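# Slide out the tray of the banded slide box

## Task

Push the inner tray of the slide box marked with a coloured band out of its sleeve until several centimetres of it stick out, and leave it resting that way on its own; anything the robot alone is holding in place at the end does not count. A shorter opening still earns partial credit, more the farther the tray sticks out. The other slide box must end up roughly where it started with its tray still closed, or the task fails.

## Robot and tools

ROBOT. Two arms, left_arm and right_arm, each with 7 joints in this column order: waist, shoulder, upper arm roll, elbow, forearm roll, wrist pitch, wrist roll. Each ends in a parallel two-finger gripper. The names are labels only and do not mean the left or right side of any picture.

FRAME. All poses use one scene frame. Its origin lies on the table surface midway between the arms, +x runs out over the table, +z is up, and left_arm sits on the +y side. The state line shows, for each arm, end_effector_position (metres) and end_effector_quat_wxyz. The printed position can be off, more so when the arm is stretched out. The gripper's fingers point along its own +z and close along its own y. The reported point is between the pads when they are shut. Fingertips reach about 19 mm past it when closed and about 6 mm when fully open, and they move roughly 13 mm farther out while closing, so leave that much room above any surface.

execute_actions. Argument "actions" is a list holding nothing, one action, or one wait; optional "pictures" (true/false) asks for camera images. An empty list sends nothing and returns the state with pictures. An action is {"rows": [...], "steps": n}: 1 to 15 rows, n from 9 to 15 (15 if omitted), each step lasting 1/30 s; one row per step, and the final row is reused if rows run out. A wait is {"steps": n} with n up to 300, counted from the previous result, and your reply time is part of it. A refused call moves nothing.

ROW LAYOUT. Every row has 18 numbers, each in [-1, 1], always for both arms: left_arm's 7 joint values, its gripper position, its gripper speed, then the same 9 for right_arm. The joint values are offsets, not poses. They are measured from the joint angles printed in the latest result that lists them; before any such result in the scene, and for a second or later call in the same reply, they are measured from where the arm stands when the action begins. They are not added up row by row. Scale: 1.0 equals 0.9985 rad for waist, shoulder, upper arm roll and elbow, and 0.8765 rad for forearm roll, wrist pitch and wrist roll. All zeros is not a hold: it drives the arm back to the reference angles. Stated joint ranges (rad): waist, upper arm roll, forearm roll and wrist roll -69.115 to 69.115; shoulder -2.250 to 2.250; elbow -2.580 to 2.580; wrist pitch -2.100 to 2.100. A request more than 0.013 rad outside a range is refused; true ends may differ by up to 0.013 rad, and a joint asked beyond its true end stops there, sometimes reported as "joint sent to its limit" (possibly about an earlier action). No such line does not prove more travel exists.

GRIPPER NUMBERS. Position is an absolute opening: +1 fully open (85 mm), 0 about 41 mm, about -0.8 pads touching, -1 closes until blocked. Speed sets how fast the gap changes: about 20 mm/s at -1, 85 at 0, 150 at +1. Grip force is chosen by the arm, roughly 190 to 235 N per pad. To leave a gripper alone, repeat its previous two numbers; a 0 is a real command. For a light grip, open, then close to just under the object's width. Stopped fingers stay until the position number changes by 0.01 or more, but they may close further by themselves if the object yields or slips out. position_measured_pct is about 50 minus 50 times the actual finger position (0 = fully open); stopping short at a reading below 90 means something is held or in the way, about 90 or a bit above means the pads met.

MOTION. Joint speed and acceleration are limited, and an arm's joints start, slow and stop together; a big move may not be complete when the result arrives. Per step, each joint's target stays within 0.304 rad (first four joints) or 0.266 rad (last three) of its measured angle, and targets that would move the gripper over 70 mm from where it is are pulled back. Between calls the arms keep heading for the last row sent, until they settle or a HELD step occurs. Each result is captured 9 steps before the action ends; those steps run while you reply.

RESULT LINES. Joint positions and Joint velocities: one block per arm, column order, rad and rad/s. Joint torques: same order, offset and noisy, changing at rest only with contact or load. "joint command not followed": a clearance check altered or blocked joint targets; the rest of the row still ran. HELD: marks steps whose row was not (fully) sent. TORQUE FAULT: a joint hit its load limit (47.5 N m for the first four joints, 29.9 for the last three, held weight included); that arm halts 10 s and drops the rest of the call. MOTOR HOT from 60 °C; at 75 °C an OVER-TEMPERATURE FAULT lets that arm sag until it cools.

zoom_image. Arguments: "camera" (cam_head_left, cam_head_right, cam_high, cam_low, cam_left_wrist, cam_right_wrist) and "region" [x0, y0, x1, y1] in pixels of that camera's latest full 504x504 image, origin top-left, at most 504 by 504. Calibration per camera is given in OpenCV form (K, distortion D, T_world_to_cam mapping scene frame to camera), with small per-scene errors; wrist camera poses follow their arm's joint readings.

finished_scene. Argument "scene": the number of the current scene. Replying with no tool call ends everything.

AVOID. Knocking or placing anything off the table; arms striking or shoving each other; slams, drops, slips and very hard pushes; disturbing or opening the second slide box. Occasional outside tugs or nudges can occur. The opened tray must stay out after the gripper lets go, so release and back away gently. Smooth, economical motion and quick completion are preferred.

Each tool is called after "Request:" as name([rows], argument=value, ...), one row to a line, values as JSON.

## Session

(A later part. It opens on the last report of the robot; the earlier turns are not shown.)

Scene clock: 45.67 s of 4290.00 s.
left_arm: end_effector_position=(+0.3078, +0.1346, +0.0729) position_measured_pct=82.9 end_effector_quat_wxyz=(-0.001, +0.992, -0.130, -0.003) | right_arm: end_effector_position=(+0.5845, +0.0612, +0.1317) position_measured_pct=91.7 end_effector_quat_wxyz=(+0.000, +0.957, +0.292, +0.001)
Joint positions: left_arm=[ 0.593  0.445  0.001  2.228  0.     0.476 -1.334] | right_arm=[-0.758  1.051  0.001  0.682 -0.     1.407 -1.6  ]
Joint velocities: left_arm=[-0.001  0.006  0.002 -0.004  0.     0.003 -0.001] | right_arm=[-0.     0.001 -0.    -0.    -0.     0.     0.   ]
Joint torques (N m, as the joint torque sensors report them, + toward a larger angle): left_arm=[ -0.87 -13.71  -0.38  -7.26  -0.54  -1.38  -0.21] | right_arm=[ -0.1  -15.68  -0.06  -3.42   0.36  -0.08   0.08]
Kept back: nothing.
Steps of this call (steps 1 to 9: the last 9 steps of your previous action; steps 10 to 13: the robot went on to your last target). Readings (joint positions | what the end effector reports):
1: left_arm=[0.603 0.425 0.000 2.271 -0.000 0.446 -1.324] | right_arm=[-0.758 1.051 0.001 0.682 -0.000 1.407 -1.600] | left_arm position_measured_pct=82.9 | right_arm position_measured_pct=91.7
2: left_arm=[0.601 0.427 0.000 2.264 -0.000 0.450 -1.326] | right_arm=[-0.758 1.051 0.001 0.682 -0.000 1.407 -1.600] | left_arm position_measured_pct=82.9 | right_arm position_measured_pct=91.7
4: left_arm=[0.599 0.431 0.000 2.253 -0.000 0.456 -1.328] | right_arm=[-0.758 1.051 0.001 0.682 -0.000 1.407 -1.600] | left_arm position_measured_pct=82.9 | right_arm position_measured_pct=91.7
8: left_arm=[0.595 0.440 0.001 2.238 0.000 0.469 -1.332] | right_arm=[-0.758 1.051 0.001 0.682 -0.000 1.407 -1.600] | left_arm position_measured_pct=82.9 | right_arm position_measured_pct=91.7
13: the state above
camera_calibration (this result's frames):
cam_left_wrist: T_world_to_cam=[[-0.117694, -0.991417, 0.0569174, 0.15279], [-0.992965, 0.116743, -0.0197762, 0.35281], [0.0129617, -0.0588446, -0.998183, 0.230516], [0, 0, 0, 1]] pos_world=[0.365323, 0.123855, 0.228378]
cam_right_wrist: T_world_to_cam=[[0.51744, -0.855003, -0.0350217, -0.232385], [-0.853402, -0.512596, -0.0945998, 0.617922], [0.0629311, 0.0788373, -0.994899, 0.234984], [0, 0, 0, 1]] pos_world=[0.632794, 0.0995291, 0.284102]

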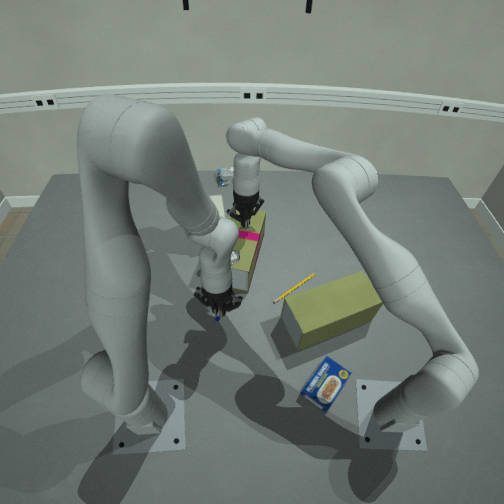

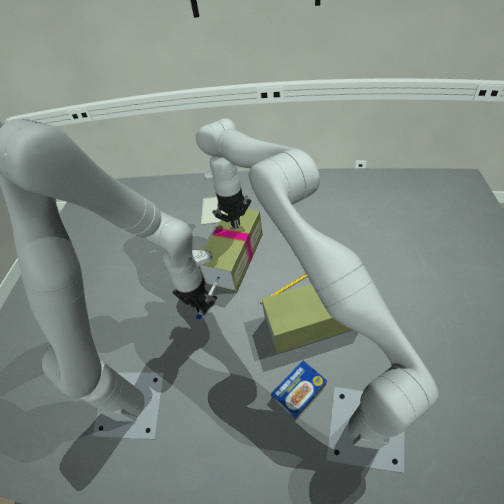

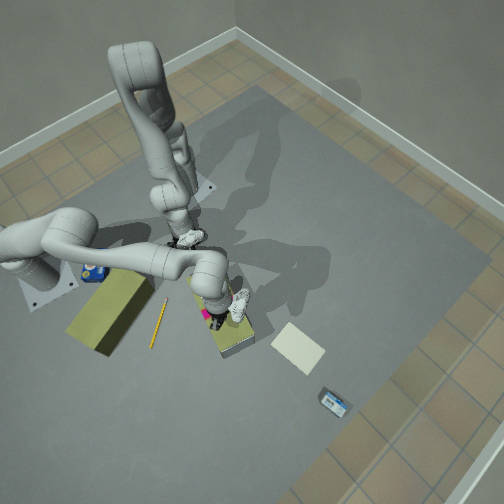

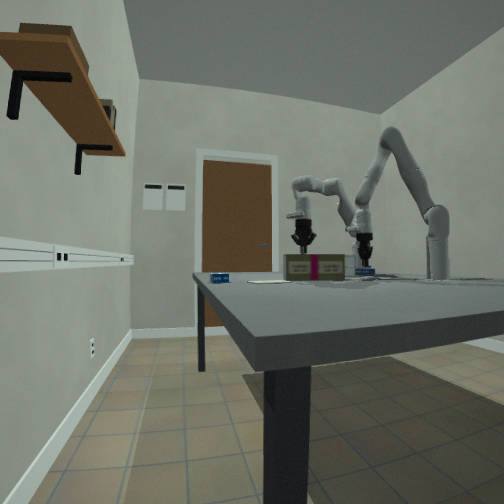

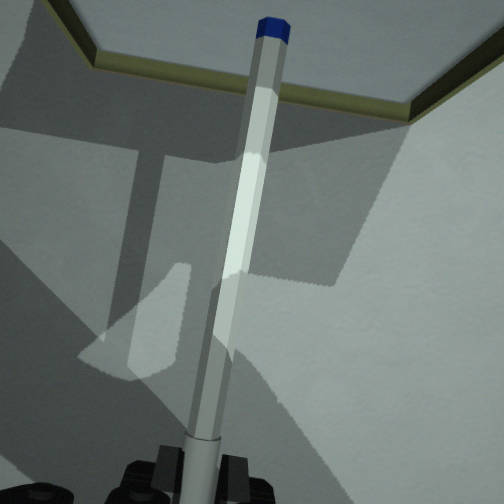

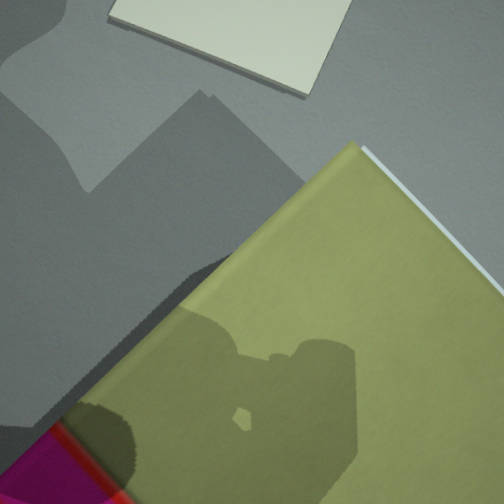

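Request:
execute_actions([
  {"rows": [
[-0.0023,0.0033,0,-0.0115,0,0.0009,-0.0026,-1,-0.3,0,0.013,0,0.0065,0,0,0,-1,0.5],
[-0.0037,0.0062,0,-0.0181,0,0.0051,-0.0042,-1,-0.3,0,0.013,0,0.0065,0,0,0,-1,0.5],
[-0.0051,0.0091,0,-0.0247,0,0.0093,-0.0058,-1,-0.3,0,0.013,0,0.0065,0,0,0,-1,0.5],
[-0.0065,0.0120,0,-0.0312,0,0.0134,-0.0074,-1,-0.3,0,0.013,0,0.0065,0,0,0,-1,0.5],
[-0.0079,0.0149,0,-0.0378,0,0.0176,-0.0090,-1,-0.3,0,0.013,0,0.0065,0,0,0,-1,0.5],
[-0.0094,0.0178,0,-0.0444,0,0.0218,-0.0106,-1,-0.3,0,0.013,0,0.0065,0,0,0,-1,0.5],
[-0.0108,0.0208,0,-0.0510,0,0.0260,-0.0122,-1,-0.3,0,0.013,0,0.0065,0,0,0,-1,0.5],
[-0.0122,0.0237,0,-0.0575,0,0.0302,-0.0138,-1,-0.3,0,0.013,0,0.0065,0,0,0,-1,0.5],
[-0.0136,0.0266,0,-0.0641,0,0.0344,-0.0154,-1,-0.3,0,0.013,0,0.0065,0,0,0,-1,0.5],
[-0.0150,0.0295,0,-0.0707,0,0.0385,-0.0171,-1,-0.3,0,0.013,0,0.0065,0,0,0,-1,0.5],
[-0.0164,0.0324,0,-0.0773,0,0.0427,-0.0187,-1,-0.3,0,0.013,0,0.0065,0,0,0,-1,0.5],
[-0.0177,0.0354,0,-0.0840,0,0.0470,-0.0201,-1,-0.3,0,0.013,0,0.0065,0,0,0,-1,0.5],
[-0.0189,0.0384,0,-0.0908,0,0.0513,-0.0214,-1,-0.3,0,0.013,0,0.0065,0,0,0,-1,0.5],
[-0.0201,0.0415,0,-0.0976,0,0.0556,-0.0228,-1,-0.3,0,0.013,0,0.0065,0,0,0,-1,0.5],
[-0.0212,0.0445,0,-0.1044,0,0.0599,-0.0241,-1,-0.3,0,0.013,0,0.0065,0,0,0,-1,0.5]], "steps": 15},
])

Request:
execute_actions([
  {"steps": 12},
], pictures=true)

Scene clock: 48.47 s of 4290.00 s.
left_arm: end_effector_position=(+0.3168, +0.1317, +0.0724) position_measured_pct=82.9 end_effector_quat_wxyz=(-0.001, +0.991, -0.130, -0.004) | right_arm: end_effector_position=(+0.5845, +0.0612, +0.1317) position_measured_pct=91.7 end_effector_quat_wxyz=(+0.000, +0.957, +0.292, +0.001)
Joint positions: left_arm=[ 0.587  0.459  0.002  2.198  0.001  0.492 -1.341] | right_arm=[-0.759  1.051  0.001  0.683 -0.     1.407 -1.6  ]
Joint velocities: left_arm=[-0.04   0.081 -0.001 -0.194 -0.     0.106 -0.041] | right_arm=[ 0.  0.  0.  0.  0. -0. -0.]
Joint torques (N m, as the joint torque sensors report them, + toward a larger angle): left_arm=[ -1.   -14.4   -0.57  -7.07  -0.41  -1.72   0.36] | right_arm=[ -0.12 -15.8   -0.21  -3.57   0.32   0.     0.17]
Steps of this call (steps 1 to 30: the robot went on to your last target; steps 31 to 78: nothing new was sent; steps 79 to 84: the first 6 steps of this action). Readings (joint positions | what the end effector reports):
79: left_arm=[0.593 0.446 0.001 2.227 0.000 0.476 -1.335] | right_arm=[-0.759 1.051 0.001 0.682 -0.000 1.407 -1.600] | left_arm position_measured_pct=82.9 | right_arm position_measured_pct=91.7
80: left_arm=[0.592 0.449 0.001 2.223 0.000 0.479 -1.336] | right_arm=[-0.759 1.051 0.001 0.683 -0.000 1.407 -1.600] | left_arm position_measured_pct=82.9 | right_arm position_measured_pct=91.7
82: left_arm=[0.590 0.454 0.002 2.211 0.001 0.485 -1.339] | right_arm=[-0.759 1.051 0.001 0.683 -0.000 1.407 -1.600] | left_arm position_measured_pct=82.9 | right_arm position_measured_pct=91.7
84: the state above

Scene clock: 48.87 s of 4290.00 s.
left_arm: end_effector_position=(+0.3395, +0.1252, +0.0728) position_measured_pct=82.9 end_effector_quat_wxyz=(-0.001, +0.991, -0.130, -0.003) | right_arm: end_effector_position=(+0.5845, +0.0612, +0.1317) position_measured_pct=91.7 end_effector_quat_wxyz=(+0.000, +0.957, +0.292, +0.001)
Joint positions: left_arm=[ 0.573  0.489  0.001  2.128  0.     0.531 -1.355] | right_arm=[-0.759  1.051  0.001  0.683 -0.     1.406 -1.6  ]
Joint velocities: left_arm=[-0.004  0.006  0.    -0.016  0.001  0.013 -0.003] | right_arm=[ 0.001  0.    -0.    -0.     0.     0.001 -0.   ]
Joint torques (N m, as the joint torque sensors report them, + toward a larger angle): left_arm=[ -0.91 -15.25   0.04  -6.75  -0.49  -1.32  -0.21] | right_arm=[ -0.09 -15.69  -0.21  -3.43   0.32   0.02   0.14]
Kept back: nothing.
Steps of this call (steps 1 to 9: the last 9 steps of your previous action; steps 10 to 12: the robot went on to your last target). Readings (joint positions | what the end effector reports):
1: left_arm=[0.586 0.462 0.002 2.192 0.001 0.496 -1.343] | right_arm=[-0.759 1.051 0.001 0.683 -0.000 1.407 -1.600] | left_arm position_measured_pct=82.9 | right_arm position_measured_pct=91.7
2: left_arm=[0.584 0.465 0.002 2.185 0.001 0.500 -1.344] | right_arm=[-0.759 1.051 0.001 0.683 -0.000 1.407 -1.600] | left_arm position_measured_pct=82.9 | right_arm position_measured_pct=91.7
4: left_arm=[0.581 0.471 0.002 2.172 0.001 0.507 -1.347] | right_arm=[-0.759 1.051 0.001 0.683 -0.000 1.406 -1.600] | left_arm position_measured_pct=82.9 | right_arm position_measured_pct=91.7
8: left_arm=[0.576 0.482 0.002 2.146 0.001 0.522 -1.352] | right_arm=[-0.759 1.051 0.001 0.683 -0.000 1.406 -1.600] | left_arm position_measured_pct=82.9 | right_arm position_measured_pct=91.7
12: the state above
camera_calibration (this result's frames):
cam_left_wrist: T_world_to_cam=[[-0.118478, -0.991296, 0.0573985, 0.147483], [-0.992875, 0.117528, -0.0196741, 0.38524], [0.012757, -0.0593205, -0.998157, 0.229653], [0, 0, 0, 1]] pos_world=[0.397038, 0.114546, 0.228344]
cam_right_wrist: T_world_to_cam=[[0.517486, -0.854979, -0.0349073, -0.232427], [-0.853363, -0.512641, -0.0947188, 0.617914], [0.0630877, 0.0788043, -0.994892, 0.234893], [0, 0, 0, 1]] pos_world=[0.632764, 0.0995375, 0.284108]

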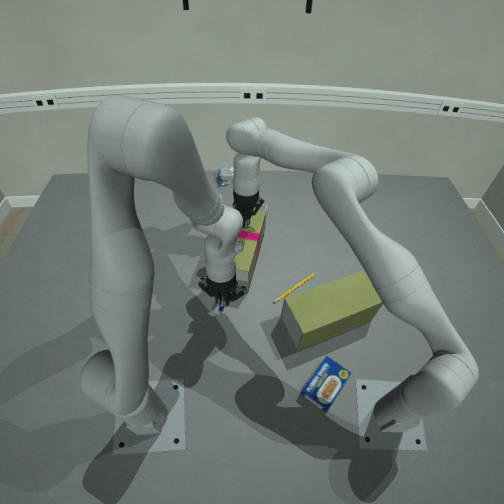

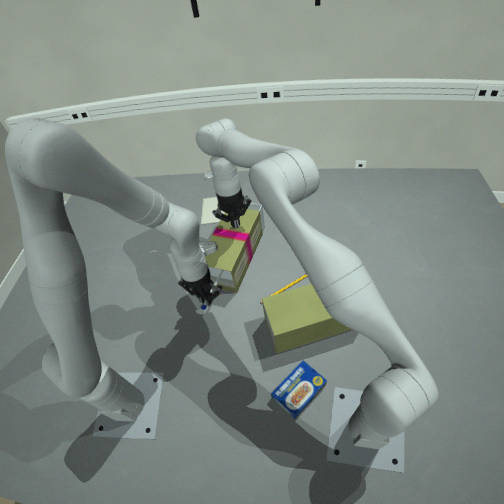

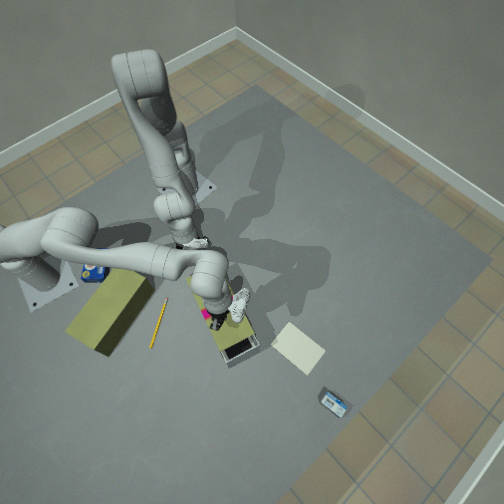

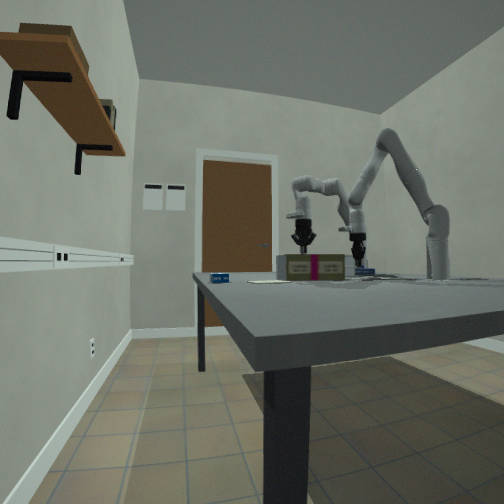

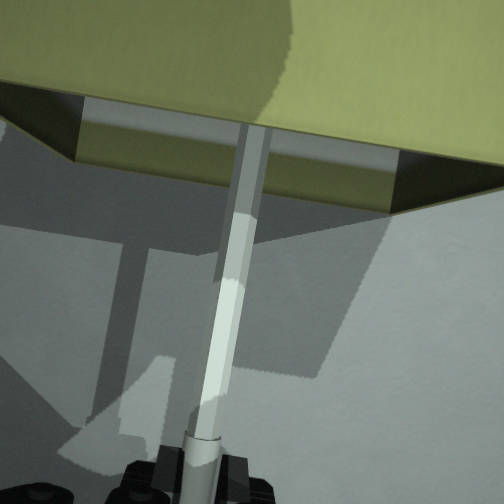

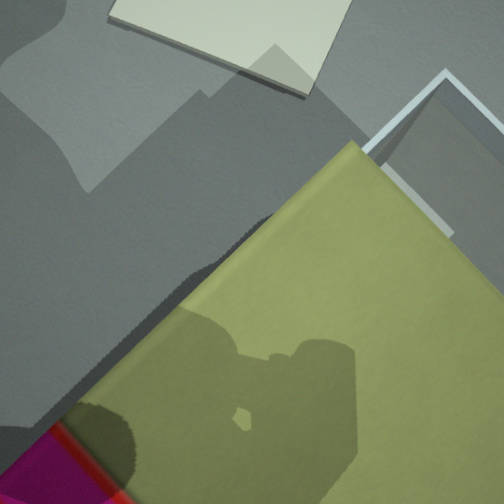

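Request:
execute_actions([
  {"rows": [
[-0.0023,0.0035,0,-0.0111,0,0.0014,-0.0015,-1,-0.3,0,0.013,0,0.0065,0,0,0,-1,0.5],
[-0.0039,0.0076,0,-0.0204,0,0.0073,-0.0033,-1,-0.3,0,0.013,0,0.0065,0,0,0,-1,0.5],
[-0.0055,0.0118,0,-0.0297,0,0.0131,-0.0051,-1,-0.3,0,0.013,0,0.0065,0,0,0,-1,0.5],
[-0.0071,0.0159,0,-0.0390,0,0.0190,-0.0070,-1,-0.3,0,0.013,0,0.0065,0,0,0,-1,0.5],
[-0.0087,0.0200,0,-0.0482,0,0.0248,-0.0088,-1,-0.3,0,0.013,0,0.0065,0,0,0,-1,0.5],
[-0.0103,0.0242,0,-0.0575,0,0.0307,-0.0106,-1,-0.3,0,0.013,0,0.0065,0,0,0,-1,0.5],
[-0.0119,0.0283,0,-0.0668,0,0.0366,-0.0124,-1,-0.3,0,0.013,0,0.0065,0,0,0,-1,0.5],
[-0.0135,0.0325,0,-0.0762,0,0.0425,-0.0142,-1,-0.3,0,0.013,0,0.0065,0,0,0,-1,0.5],
[-0.0148,0.0368,0,-0.0857,0,0.0485,-0.0158,-1,-0.3,0,0.013,0,0.0065,0,0,0,-1,0.5],
[-0.0162,0.0410,0,-0.0952,0,0.0545,-0.0173,-1,-0.3,0,0.013,0,0.0065,0,0,0,-1,0.5],
[-0.0176,0.0453,0,-0.1047,0,0.0605,-0.0189,-1,-0.3,0,0.013,0,0.0065,0,0,0,-1,0.5],
[-0.0189,0.0495,0,-0.1142,0,0.0665,-0.0205,-1,-0.3,0,0.013,0,0.0065,0,0,0,-1,0.5],
[-0.0203,0.0538,0,-0.1238,0,0.0725,-0.0220,-1,-0.3,0,0.013,0,0.0065,0,0,0,-1,0.5],
[-0.0221,0.0595,0,-0.1365,0,0.0805,-0.0241,-1,-0.3,0,0.013,0,0.0065,0,0,0,-1,0.5],
[-0.0240,0.0651,0,-0.1492,0,0.0885,-0.0262,-1,-0.3,0,0.013,0,0.0065,0,0,0,-1,0.5]], "steps": 15},
])

Request:
execute_actions([
  {"steps": 13},
], pictures=true)

Scene clock: 50.93 s of 4290.00 s.
left_arm: end_effector_position=(+0.3500, +0.1224, +0.0720) position_measured_pct=82.9 end_effector_quat_wxyz=(-0.001, +0.992, -0.130, -0.005) | right_arm: end_effector_position=(+0.5845, +0.0612, +0.1317) position_measured_pct=91.7 end_effector_quat_wxyz=(+0.000, +0.957, +0.292, +0.001)
Joint positions: left_arm=[ 0.566  0.507  0.002  2.092  0.001  0.553 -1.361] | right_arm=[-0.759  1.051  0.001  0.683 -0.     1.406 -1.6  ]
Joint velocities: left_arm=[-0.047  0.113 -0.003 -0.265 -0.001  0.146 -0.044] | right_arm=[-0.003 -0.001  0.     0.    -0.    -0.001 -0.   ]
Joint torques (N m, as the joint torque sensors report them, + toward a larger angle): left_arm=[ -0.81 -15.58   0.14  -7.78  -0.65  -1.87  -0.35] | right_arm=[ -0.04 -15.59  -0.2   -3.57   0.31  -0.13   0.09]
Steps of this call (steps 1 to 30: the robot went on to your last target; steps 31 to 56: nothing new was sent; steps 57 to 62: the first 6 steps of this action). Readings (joint positions | what the end effector reports):
57: left_arm=[0.573 0.491 0.002 2.127 0.001 0.532 -1.356] | right_arm=[-0.759 1.051 0.001 0.683 -0.000 1.406 -1.600] | left_arm position_measured_pct=82.9 | right_arm position_measured_pct=91.7
58: left_arm=[0.572 0.494 0.002 2.123 0.001 0.535 -1.356] | right_arm=[-0.759 1.051 0.001 0.683 -0.000 1.406 -1.600] | left_arm position_measured_pct=82.9 | right_arm position_measured_pct=91.7
60: left_arm=[0.569 0.500 0.002 2.109 0.001 0.543 -1.359] | right_arm=[-0.759 1.051 0.001 0.683 -0.000 1.406 -1.600] | left_arm position_measured_pct=82.9 | right_arm position_measured_pct=91.7
62: the state above

Scene clock: 51.37 s of 4290.00 s.
left_arm: end_effector_position=(+0.3836, +0.1131, +0.0727) position_measured_pct=82.9 end_effector_quat_wxyz=(-0.001, +0.992, -0.130, -0.004) | right_arm: end_effector_position=(+0.5845, +0.0612, +0.1317) position_measured_pct=91.7 end_effector_quat_wxyz=(+0.000, +0.956, +0.292, +0.001)
Joint positions: left_arm=[ 0.55   0.553  0.001  1.985  0.001  0.612 -1.378] | right_arm=[-0.759  1.051  0.001  0.683 -0.     1.406 -1.6  ]
Joint velocities: left_arm=[-0.003  0.013  0.003 -0.016  0.001  0.017 -0.002] | right_arm=[-0.002  0.     0.     0.    -0.     0.     0.   ]
Joint torques (N m, as the joint torque sensors report them, + toward a larger angle): left_arm=[ -0.86 -16.84   0.42  -7.78  -0.37  -1.79  -0.2 ] | right_arm=[ -0.15 -15.66  -0.06  -3.6    0.29  -0.07   0.15]
Kept back: nothing.
Steps of this call (steps 1 to 9: the last 9 steps of your previous action; steps 10 to 13: the robot went on to your last target). Readings (joint positions | what the end effector reports):
1: left_arm=[0.565 0.511 0.001 2.083 0.001 0.557 -1.363] | right_arm=[-0.759 1.051 0.001 0.683 -0.000 1.406 -1.600] | left_arm position_measured_pct=82.9 | right_arm position_measured_pct=91.7
2: left_arm=[0.563 0.515 0.001 2.074 0.001 0.563 -1.365] | right_arm=[-0.759 1.051 0.001 0.683 -0.000 1.406 -1.600] | left_arm position_measured_pct=82.9 | right_arm position_measured_pct=91.7
4: left_arm=[0.560 0.523 0.001 2.056 0.001 0.573 -1.367] | right_arm=[-0.759 1.051 0.001 0.683 -0.000 1.406 -1.600] | left_arm position_measured_pct=82.9 | right_arm position_measured_pct=91.7
8: left_arm=[0.554 0.540 0.001 2.018 0.001 0.594 -1.373] | right_arm=[-0.759 1.051 0.001 0.683 -0.000 1.406 -1.600] | left_arm position_measured_pct=82.9 | right_arm position_measured_pct=91.7
13: the state above
camera_calibration (this result's frames):
cam_left_wrist: T_world_to_cam=[[-0.116966, -0.991488, 0.0571808, 0.140156], [-0.993066, 0.116079, -0.0186035, 0.430606], [0.0118076, -0.0589602, -0.99819, 0.228582], [0, 0, 0, 1]] pos_world=[0.441315, 0.102456, 0.228165]
cam_right_wrist: T_world_to_cam=[[0.51753, -0.854958, -0.0347939, -0.232466], [-0.853325, -0.512682, -0.0948385, 0.617908], [0.0632447, 0.0787722, -0.994884, 0.234803], [0, 0, 0, 1]] pos_world=[0.632734, 0.0995456, 0.284115]

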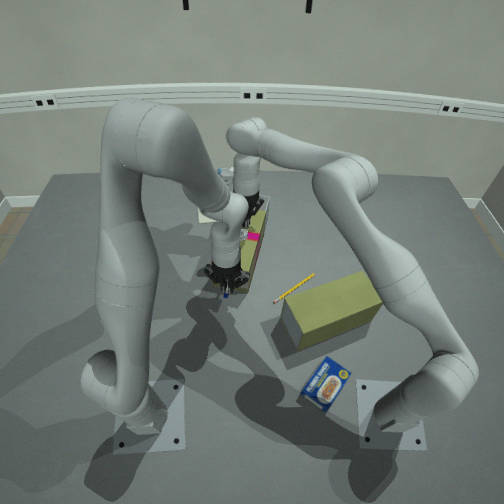

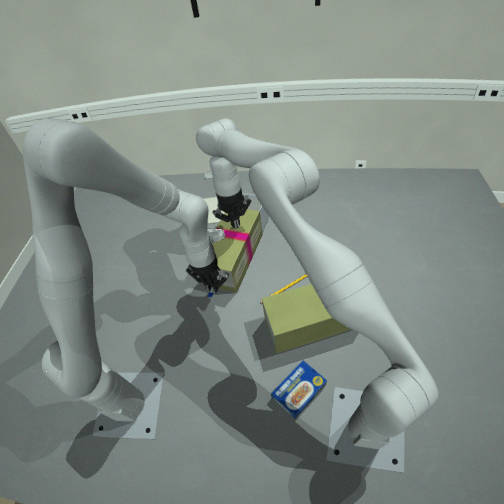

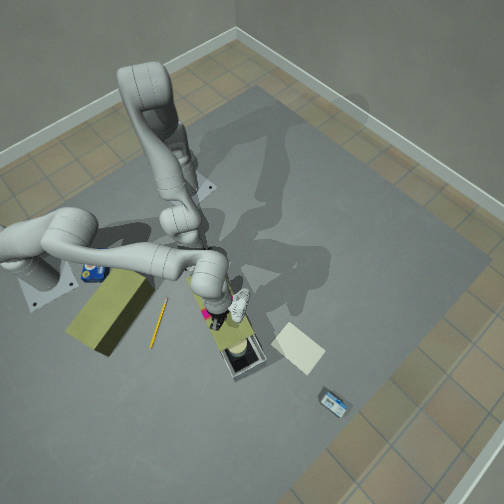

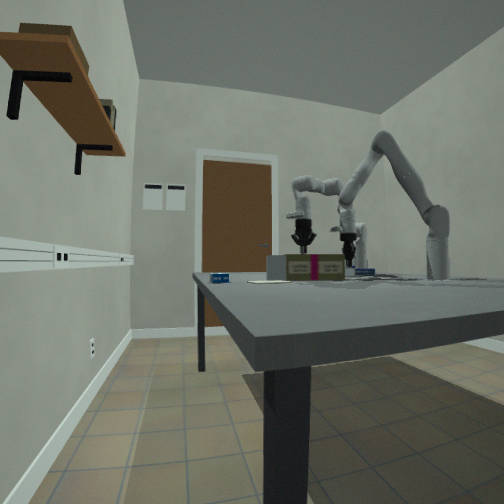

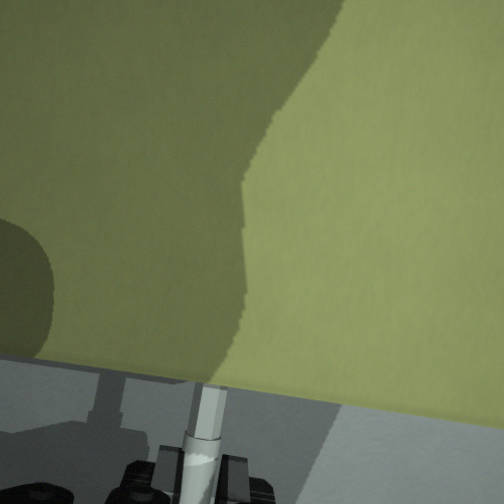

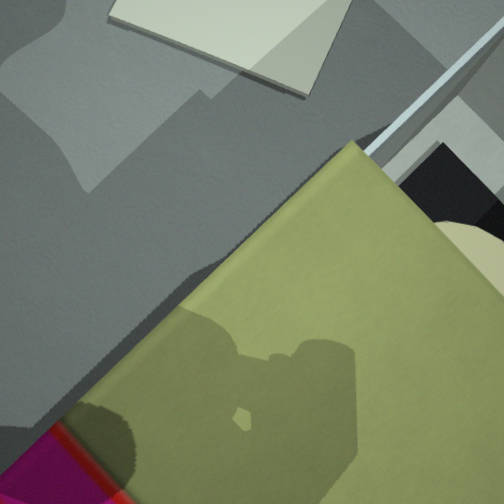

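Request:
execute_actions(actions=[], pictures=true)

Scene clock: 52.63 s of 4290.00 s.
left_arm: end_effector_position=(+0.3837, +0.1131, +0.0722) position_measured_pct=82.9 end_effector_quat_wxyz=(-0.001, +0.992, -0.129, -0.005) | right_arm: end_effector_position=(+0.5845, +0.0612, +0.1317) position_measured_pct=91.7 end_effector_quat_wxyz=(+0.000, +0.956, +0.292, +0.001)
Joint positions: left_arm=[ 0.549  0.555  0.001  1.983  0.001  0.612 -1.378] | right_arm=[-0.759  1.051  0.001  0.683 -0.     1.406 -1.6  ]
Joint velocities: left_arm=[-0.001 -0.001  0.    -0.001  0.    -0.    -0.001] | right_arm=[-0.001 -0.     0.    -0.     0.     0.002 -0.   ]
Joint torques (N m, as the joint torque sensors report them, + toward a larger angle): left_arm=[ -0.36 -17.38   0.41  -8.62  -0.4   -1.96  -0.18] | right_arm=[ -0.1  -15.74  -0.13  -3.63   0.37   0.05   0.11]
Kept back: nothing.
Steps of this call (steps 1 to 30: the robot went on to your last target; steps 31 to 38: nothing new was sent). Readings (joint positions | what the end effector reports):
1: left_arm=[0.550 0.554 0.001 1.984 0.001 0.612 -1.378] | right_arm=[-0.759 1.051 0.001 0.683 -0.000 1.406 -1.600] | left_arm position_measured_pct=82.9 | right_arm position_measured_pct=91.7
2: left_arm=[0.550 0.554 0.001 1.984 0.001 0.612 -1.378] | right_arm=[-0.759 1.051 0.001 0.683 -0.000 1.406 -1.600] | left_arm position_measured_pct=82.9 | right_arm position_measured_pct=91.7
4: left_arm=[0.549 0.555 0.001 1.984 0.001 0.612 -1.378] | right_arm=[-0.759 1.051 0.001 0.683 -0.000 1.406 -1.600] | left_arm position_measured_pct=82.9 | right_arm position_measured_pct=91.7
8: left_arm=[0.549 0.555 0.001 1.984 0.001 0.612 -1.378] | right_arm=[-0.759 1.051 0.001 0.683 -0.000 1.406 -1.600] | left_arm position_measured_pct=82.9 | right_arm position_measured_pct=91.7
38: the state above
All arms were judged still, so your last target was given up. Only a new action makes them travel on or press farther. Fingers that are still opening or closing keep moving.
camera_calibration (this result's frames):
cam_left_wrist: T_world_to_cam=[[-0.116804, -0.991522, 0.0569291, 0.140132], [-0.9931, 0.116003, -0.0171873, 0.430528], [0.0104376, -0.0585439, -0.99823, 0.228505], [0, 0, 0, 1]] pos_world=[0.441541, 0.102379, 0.227522]
cam_right_wrist: T_world_to_cam=[[0.51753, -0.854958, -0.0347936, -0.232466], [-0.853325, -0.512682, -0.0948385, 0.617908], [0.0632449, 0.078772, -0.994884, 0.234803], [0, 0, 0, 1]] pos_world=[0.632734, 0.0995456, 0.284115]

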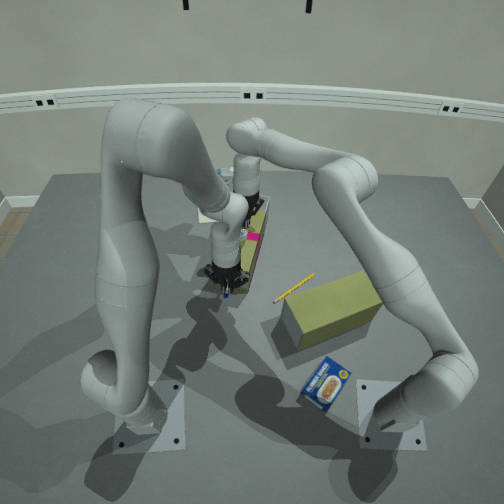

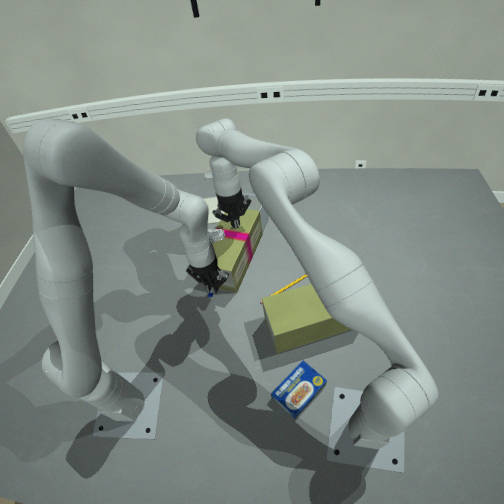

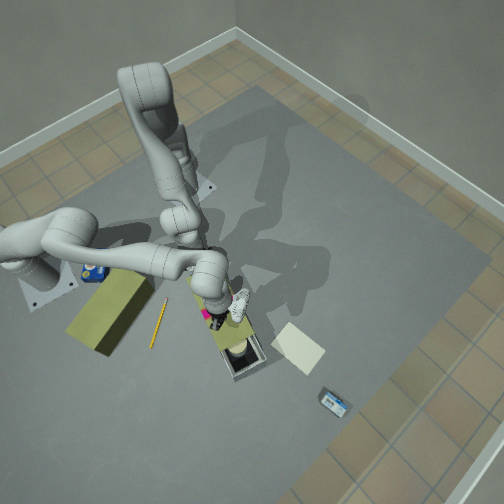

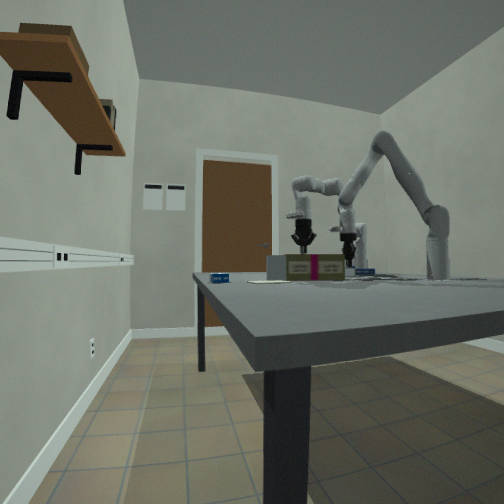

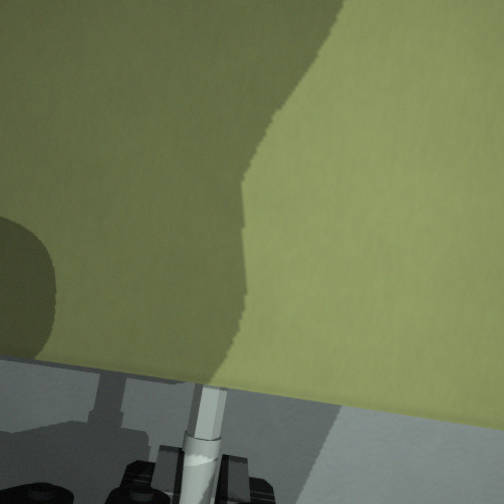

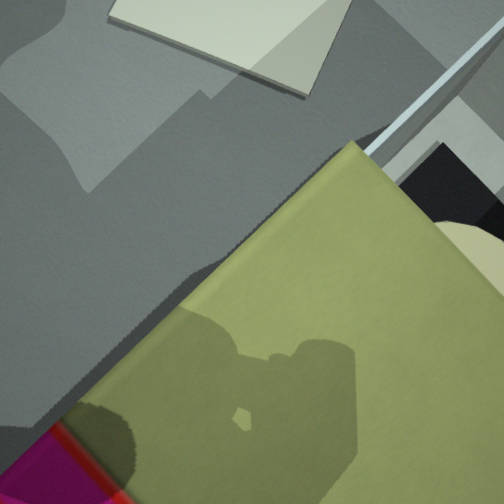

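Request:
execute_actions([
  {"rows": [[0.027,-0.0764,0,0.165,0,-0.1106,0.0308,-1,-0.3, 0,-0.006,0,-0.03,0,0.04,0,-1,0.5],[0.027,-0.0764,0,0.165,0,-0.1106,0.0308,-1,-0.3, 0,-0.006,0,-0.03,0,0.04,0,-1,0.5],[0.027,-0.0764,0,0.165,0,-0.1106,0.0308,-1,-0.3, 0,-0.013,0,-0.077,0,0.105,0,-1,0.5],[0.027,-0.0764,0,0.165,0,-0.1106,0.0308,-1,-0.3, 0,-0.013,0,-0.077,0,0.105,0,-1,0.5],[0.027,-0.0764,0,0.165,0,-0.1106,0.0308,-1,-0.3, 0,-0.013,0,-0.077,0,0.105,0,-1,0.5],[0.0686,-0.1545,0,0.3422,0,-0.2234,0.078,-1,-0.3, 0,-0.026,0,-0.154,0,0.21,0,-1,0.5]], "steps": 15},
])

Request:
execute_actions([
  {"steps": 20},
], pictures=true)

Scene clock: 53.90 s of 4290.00 s.
left_arm: end_effector_position=(+0.3624, +0.1177, +0.0747) position_measured_pct=82.9 end_effector_quat_wxyz=(+0.001, +0.991, -0.130, +0.002) | right_arm: end_effector_position=(+0.5850, +0.0616, +0.1589) position_measured_pct=91.7 end_effector_quat_wxyz=(-0.000, +0.956, +0.292, +0.001)
Joint positions: left_arm=[ 0.564  0.513  0.001  2.062  0.     0.562 -1.365] | right_arm=[-0.759  1.039  0.001  0.62  -0.     1.479 -1.6  ]
Joint velocities: left_arm=[ 0.154 -0.423 -0.     0.906  0.001 -0.504  0.149] | right_arm=[-0.    -0.088  0.001 -0.523 -0.001  0.643  0.   ]
Joint torques (N m, as the joint torque sensors report them, + toward a larger angle): left_arm=[  0.57 -15.85   0.47  -3.03  -0.38   0.9   -0.02] | right_arm=[  0.07 -25.89   0.12  -7.75   0.33  -0.04   0.13]
Steps of this call (steps 1 to 32: nothing new was sent; steps 33 to 38: the first 6 steps of this action). Readings (joint positions | what the end effector reports):
33: left_arm=[0.550 0.554 0.001 1.984 0.001 0.611 -1.378] | right_arm=[-0.759 1.050 0.001 0.682 -0.000 1.407 -1.600] | left_arm position_measured_pct=82.9 | right_arm position_measured_pct=91.7
34: left_arm=[0.551 0.551 0.001 1.989 0.001 0.607 -1.377] | right_arm=[-0.759 1.050 0.001 0.679 -0.000 1.412 -1.600] | left_arm position_measured_pct=82.9 | right_arm position_measured_pct=91.7
36: left_arm=[0.555 0.537 0.001 2.014 0.000 0.590 -1.373] | right_arm=[-0.759 1.045 0.001 0.655 -0.000 1.439 -1.600] | left_arm position_measured_pct=82.9 | right_arm position_measured_pct=91.7
38: the state above

Scene clock: 54.57 s of 4290.00 s.
left_arm: end_effector_position=(+0.2772, +0.1430, +0.0732) position_measured_pct=82.9 end_effector_quat_wxyz=(+0.000, +0.992, -0.129, -0.001) | right_arm: end_effector_position=(+0.5822, +0.0596, +0.1974) position_measured_pct=91.7 end_effector_quat_wxyz=(+0.001, +0.956, +0.292, -0.001)
Joint positions: left_arm=[ 0.618  0.401  0.001  2.325  0.001  0.416 -1.31 ] | right_arm=[-0.759  1.025  0.001  0.529 -0.     1.59  -1.6  ]
Joint velocities: left_arm=[-0.001 -0.003  0.001 -0.001  0.    -0.001  0.   ] | right_arm=[ 0.    -0.001 -0.    -0.     0.001  0.     0.   ]
Joint torques (N m, as the joint torque sensors report them, + toward a larger angle): left_arm=[ -0.77 -12.68   0.46  -3.89  -0.26   0.27  -0.17] | right_arm=[ -0.16 -26.84  -0.07  -8.81   0.32  -0.27  -0.01]
Kept back: nothing.
Steps of this call (steps 1 to 9: the last 9 steps of your previous action; steps 10 to 20: the robot went on to your last target). Readings (joint positions | what the end effector reports):
1: left_arm=[0.569 0.498 0.001 2.095 0.000 0.544 -1.360] | right_arm=[-0.759 1.036 0.001 0.601 -0.000 1.504 -1.600] | left_arm position_measured_pct=82.9 | right_arm position_measured_pct=91.7
2: left_arm=[0.576 0.481 0.001 2.133 0.001 0.523 -1.353] | right_arm=[-0.759 1.033 0.001 0.578 -0.000 1.531 -1.600] | left_arm position_measured_pct=82.9 | right_arm position_measured_pct=91.7
4: left_arm=[0.593 0.451 0.001 2.207 0.001 0.482 -1.337] | right_arm=[-0.759 1.027 0.001 0.544 -0.000 1.572 -1.600] | left_arm position_measured_pct=82.9 | right_arm position_measured_pct=91.7
8: left_arm=[0.613 0.412 0.002 2.307 0.001 0.428 -1.314] | right_arm=[-0.759 1.023 0.001 0.530 -0.000 1.590 -1.600] | left_arm position_measured_pct=82.9 | right_arm position_measured_pct=91.7
20: the state above
camera_calibration (this result's frames):
cam_left_wrist: T_world_to_cam=[[-0.117242, -0.991335, 0.0592476, 0.157158], [-0.992944, 0.115944, -0.0248978, 0.321889], [0.0178127, -0.0617486, -0.997933, 0.230799], [0, 0, 0, 1]] pos_world=[0.333932, 0.132727, 0.229025]
cam_right_wrist: T_world_to_cam=[[0.51743, -0.855031, -0.0344828, -0.230336], [-0.853638, -0.512935, -0.0905531, 0.620722], [0.0597382, 0.0762907, -0.995294, 0.302705], [0, 0, 0, 1]] pos_world=[0.630971, 0.0983518, 0.349546]

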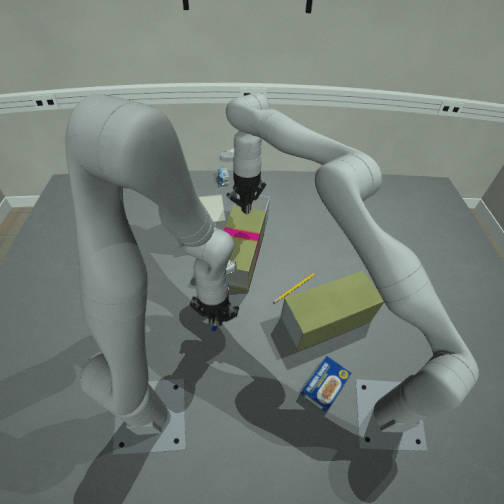

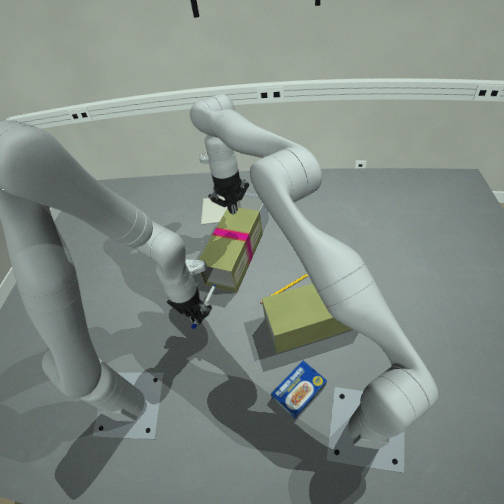

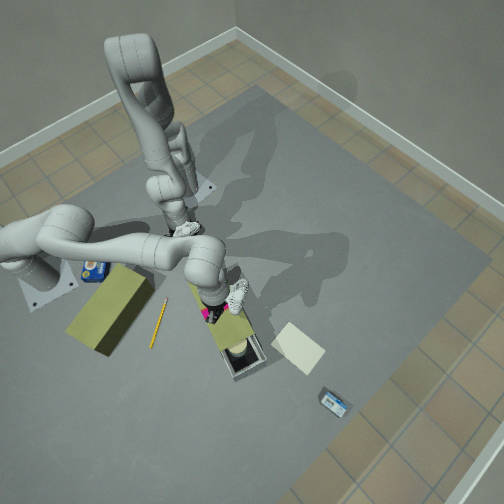

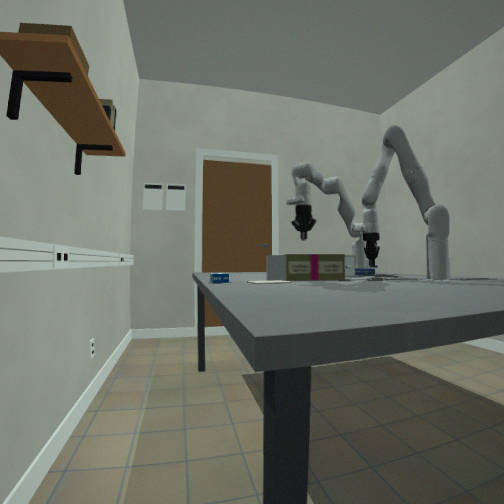

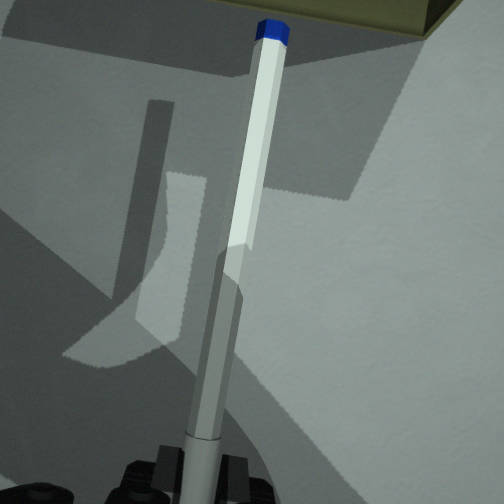

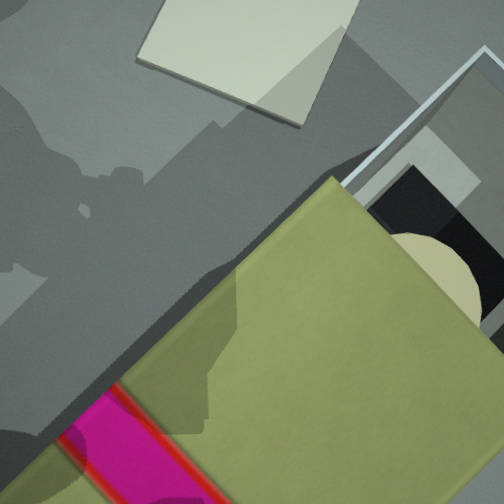

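Request:
execute_actions([
  {"rows": [[0,0.078,0,0.022,0,-0.113,0,-1,-0.3, 0,0,0,0,0,0,0,-1,0.5],[0,0.078,0,0.022,0,-0.113,0,-1,-0.3, 0,0,0,0,0,0,0,-1,0.5],[0,0.078,0,0.022,0,-0.113,0,-1,-0.3, 0,0,0,0,0,0,0,-1,0.5],[0,0.078,0,0.022,0,-0.113,0,-1,-0.3, 0,0,0,0,0,0,0,-1,0.5],[0,0.156,0,0.0402,0,-0.224,0,-1,-0.3, 0,0,0,0,0,0,0,-1,0.5]], "steps": 15},
])

Request:
execute_actions([
  {"steps": 15},
])

Scene clock: 57.23 s of 4290.00 s.
left_arm: end_effector_position=(+0.2761, +0.1436, +0.0470) position_measured_pct=82.9 end_effector_quat_wxyz=(-0.001, +0.992, -0.129, -0.004) | right_arm: end_effector_position=(+0.5822, +0.0596, +0.1974) position_measured_pct=91.7 end_effector_quat_wxyz=(+0.001, +0.956, +0.292, -0.001)
Joint positions: left_arm=[ 0.618  0.483  0.001  2.346  0.001  0.321 -1.31 ] | right_arm=[-0.759  1.025  0.001  0.529 -0.     1.59  -1.6  ]
Joint velocities: left_arm=[-0.002  0.753 -0.001  0.186 -0.    -0.948 -0.   ] | right_arm=[-0.     0.001 -0.     0.     0.001 -0.001 -0.   ]
Joint torques (N m, as the joint torque sensors report them, + toward a larger angle): left_arm=[ -0.76 -10.23   0.18  -2.36  -0.54   0.41  -0.05] | right_arm=[ -0.12 -26.93   0.01  -8.85   0.4   -0.19   0.16]
Steps of this call (steps 1 to 15: the robot went on to your last target; steps 16 to 74: nothing new was sent; steps 75 to 80: the first 6 steps of this action). Readings (joint positions | what the end effector reports):
75: left_arm=[0.618 0.402 0.001 2.325 0.001 0.415 -1.310] | right_arm=[-0.759 1.025 0.001 0.529 -0.000 1.590 -1.600] | left_arm position_measured_pct=82.9 | right_arm position_measured_pct=91.7
76: left_arm=[0.618 0.409 0.001 2.327 0.001 0.409 -1.310] | right_arm=[-0.759 1.025 0.001 0.529 -0.000 1.590 -1.600] | left_arm position_measured_pct=82.9 | right_arm position_measured_pct=91.7
78: left_arm=[0.618 0.440 0.001 2.334 0.001 0.375 -1.310] | right_arm=[-0.759 1.025 0.001 0.529 -0.000 1.590 -1.600] | left_arm position_measured_pct=82.9 | right_arm position_measured_pct=91.7
80: the state above

Scene clock: 57.73 s of 4290.00 s.
left_arm: end_effector_position=(+0.2771, +0.1430, +0.0240) position_measured_pct=82.9 end_effector_quat_wxyz=(+0.000, +0.992, -0.129, -0.000) | right_arm: end_effector_position=(+0.5822, +0.0596, +0.1974) position_measured_pct=91.7 end_effector_quat_wxyz=(+0.001, +0.956, +0.292, -0.001)
Joint positions: left_arm=[ 0.618  0.556  0.001  2.365  0.001  0.22  -1.31 ] | right_arm=[-0.759  1.025  0.001  0.529 -0.     1.59  -1.6  ]
Joint velocities: left_arm=[-0.001  0.005 -0.002 -0.    -0.    -0.    -0.   ] | right_arm=[ 0.     0.001  0.    -0.    -0.    -0.     0.   ]
Joint torques (N m, as the joint torque sensors report them, + toward a larger angle): left_arm=[ -0.32 -12.87   0.11  -2.22  -0.36   0.3    0.01] | right_arm=[ -0.19 -26.97   0.05  -8.82   0.35  -0.21   0.12]
Kept back: nothing.
Steps of this call (steps 1 to 9: the last 9 steps of your previous action; steps 10 to 15: the robot went on to your last target). Readings (joint positions | what the end effector reports):
1: left_arm=[0.618 0.507 0.001 2.352 0.001 0.290 -1.310] | right_arm=[-0.759 1.025 0.001 0.529 -0.000 1.590 -1.600] | left_arm position_measured_pct=82.9 | right_arm position_measured_pct=91.7
2: left_arm=[0.618 0.525 0.001 2.357 0.001 0.263 -1.310] | right_arm=[-0.759 1.025 0.001 0.529 -0.000 1.590 -1.600] | left_arm position_measured_pct=82.9 | right_arm position_measured_pct=91.7
4: left_arm=[0.618 0.546 0.001 2.363 0.001 0.229 -1.310] | right_arm=[-0.759 1.025 0.001 0.529 -0.000 1.590 -1.600] | left_arm position_measured_pct=82.9 | right_arm position_measured_pct=91.7
8: left_arm=[0.618 0.553 0.001 2.365 0.001 0.220 -1.310] | right_arm=[-0.759 1.025 0.001 0.529 -0.000 1.590 -1.600] | left_arm position_measured_pct=82.9 | right_arm position_measured_pct=91.7
15: the state above


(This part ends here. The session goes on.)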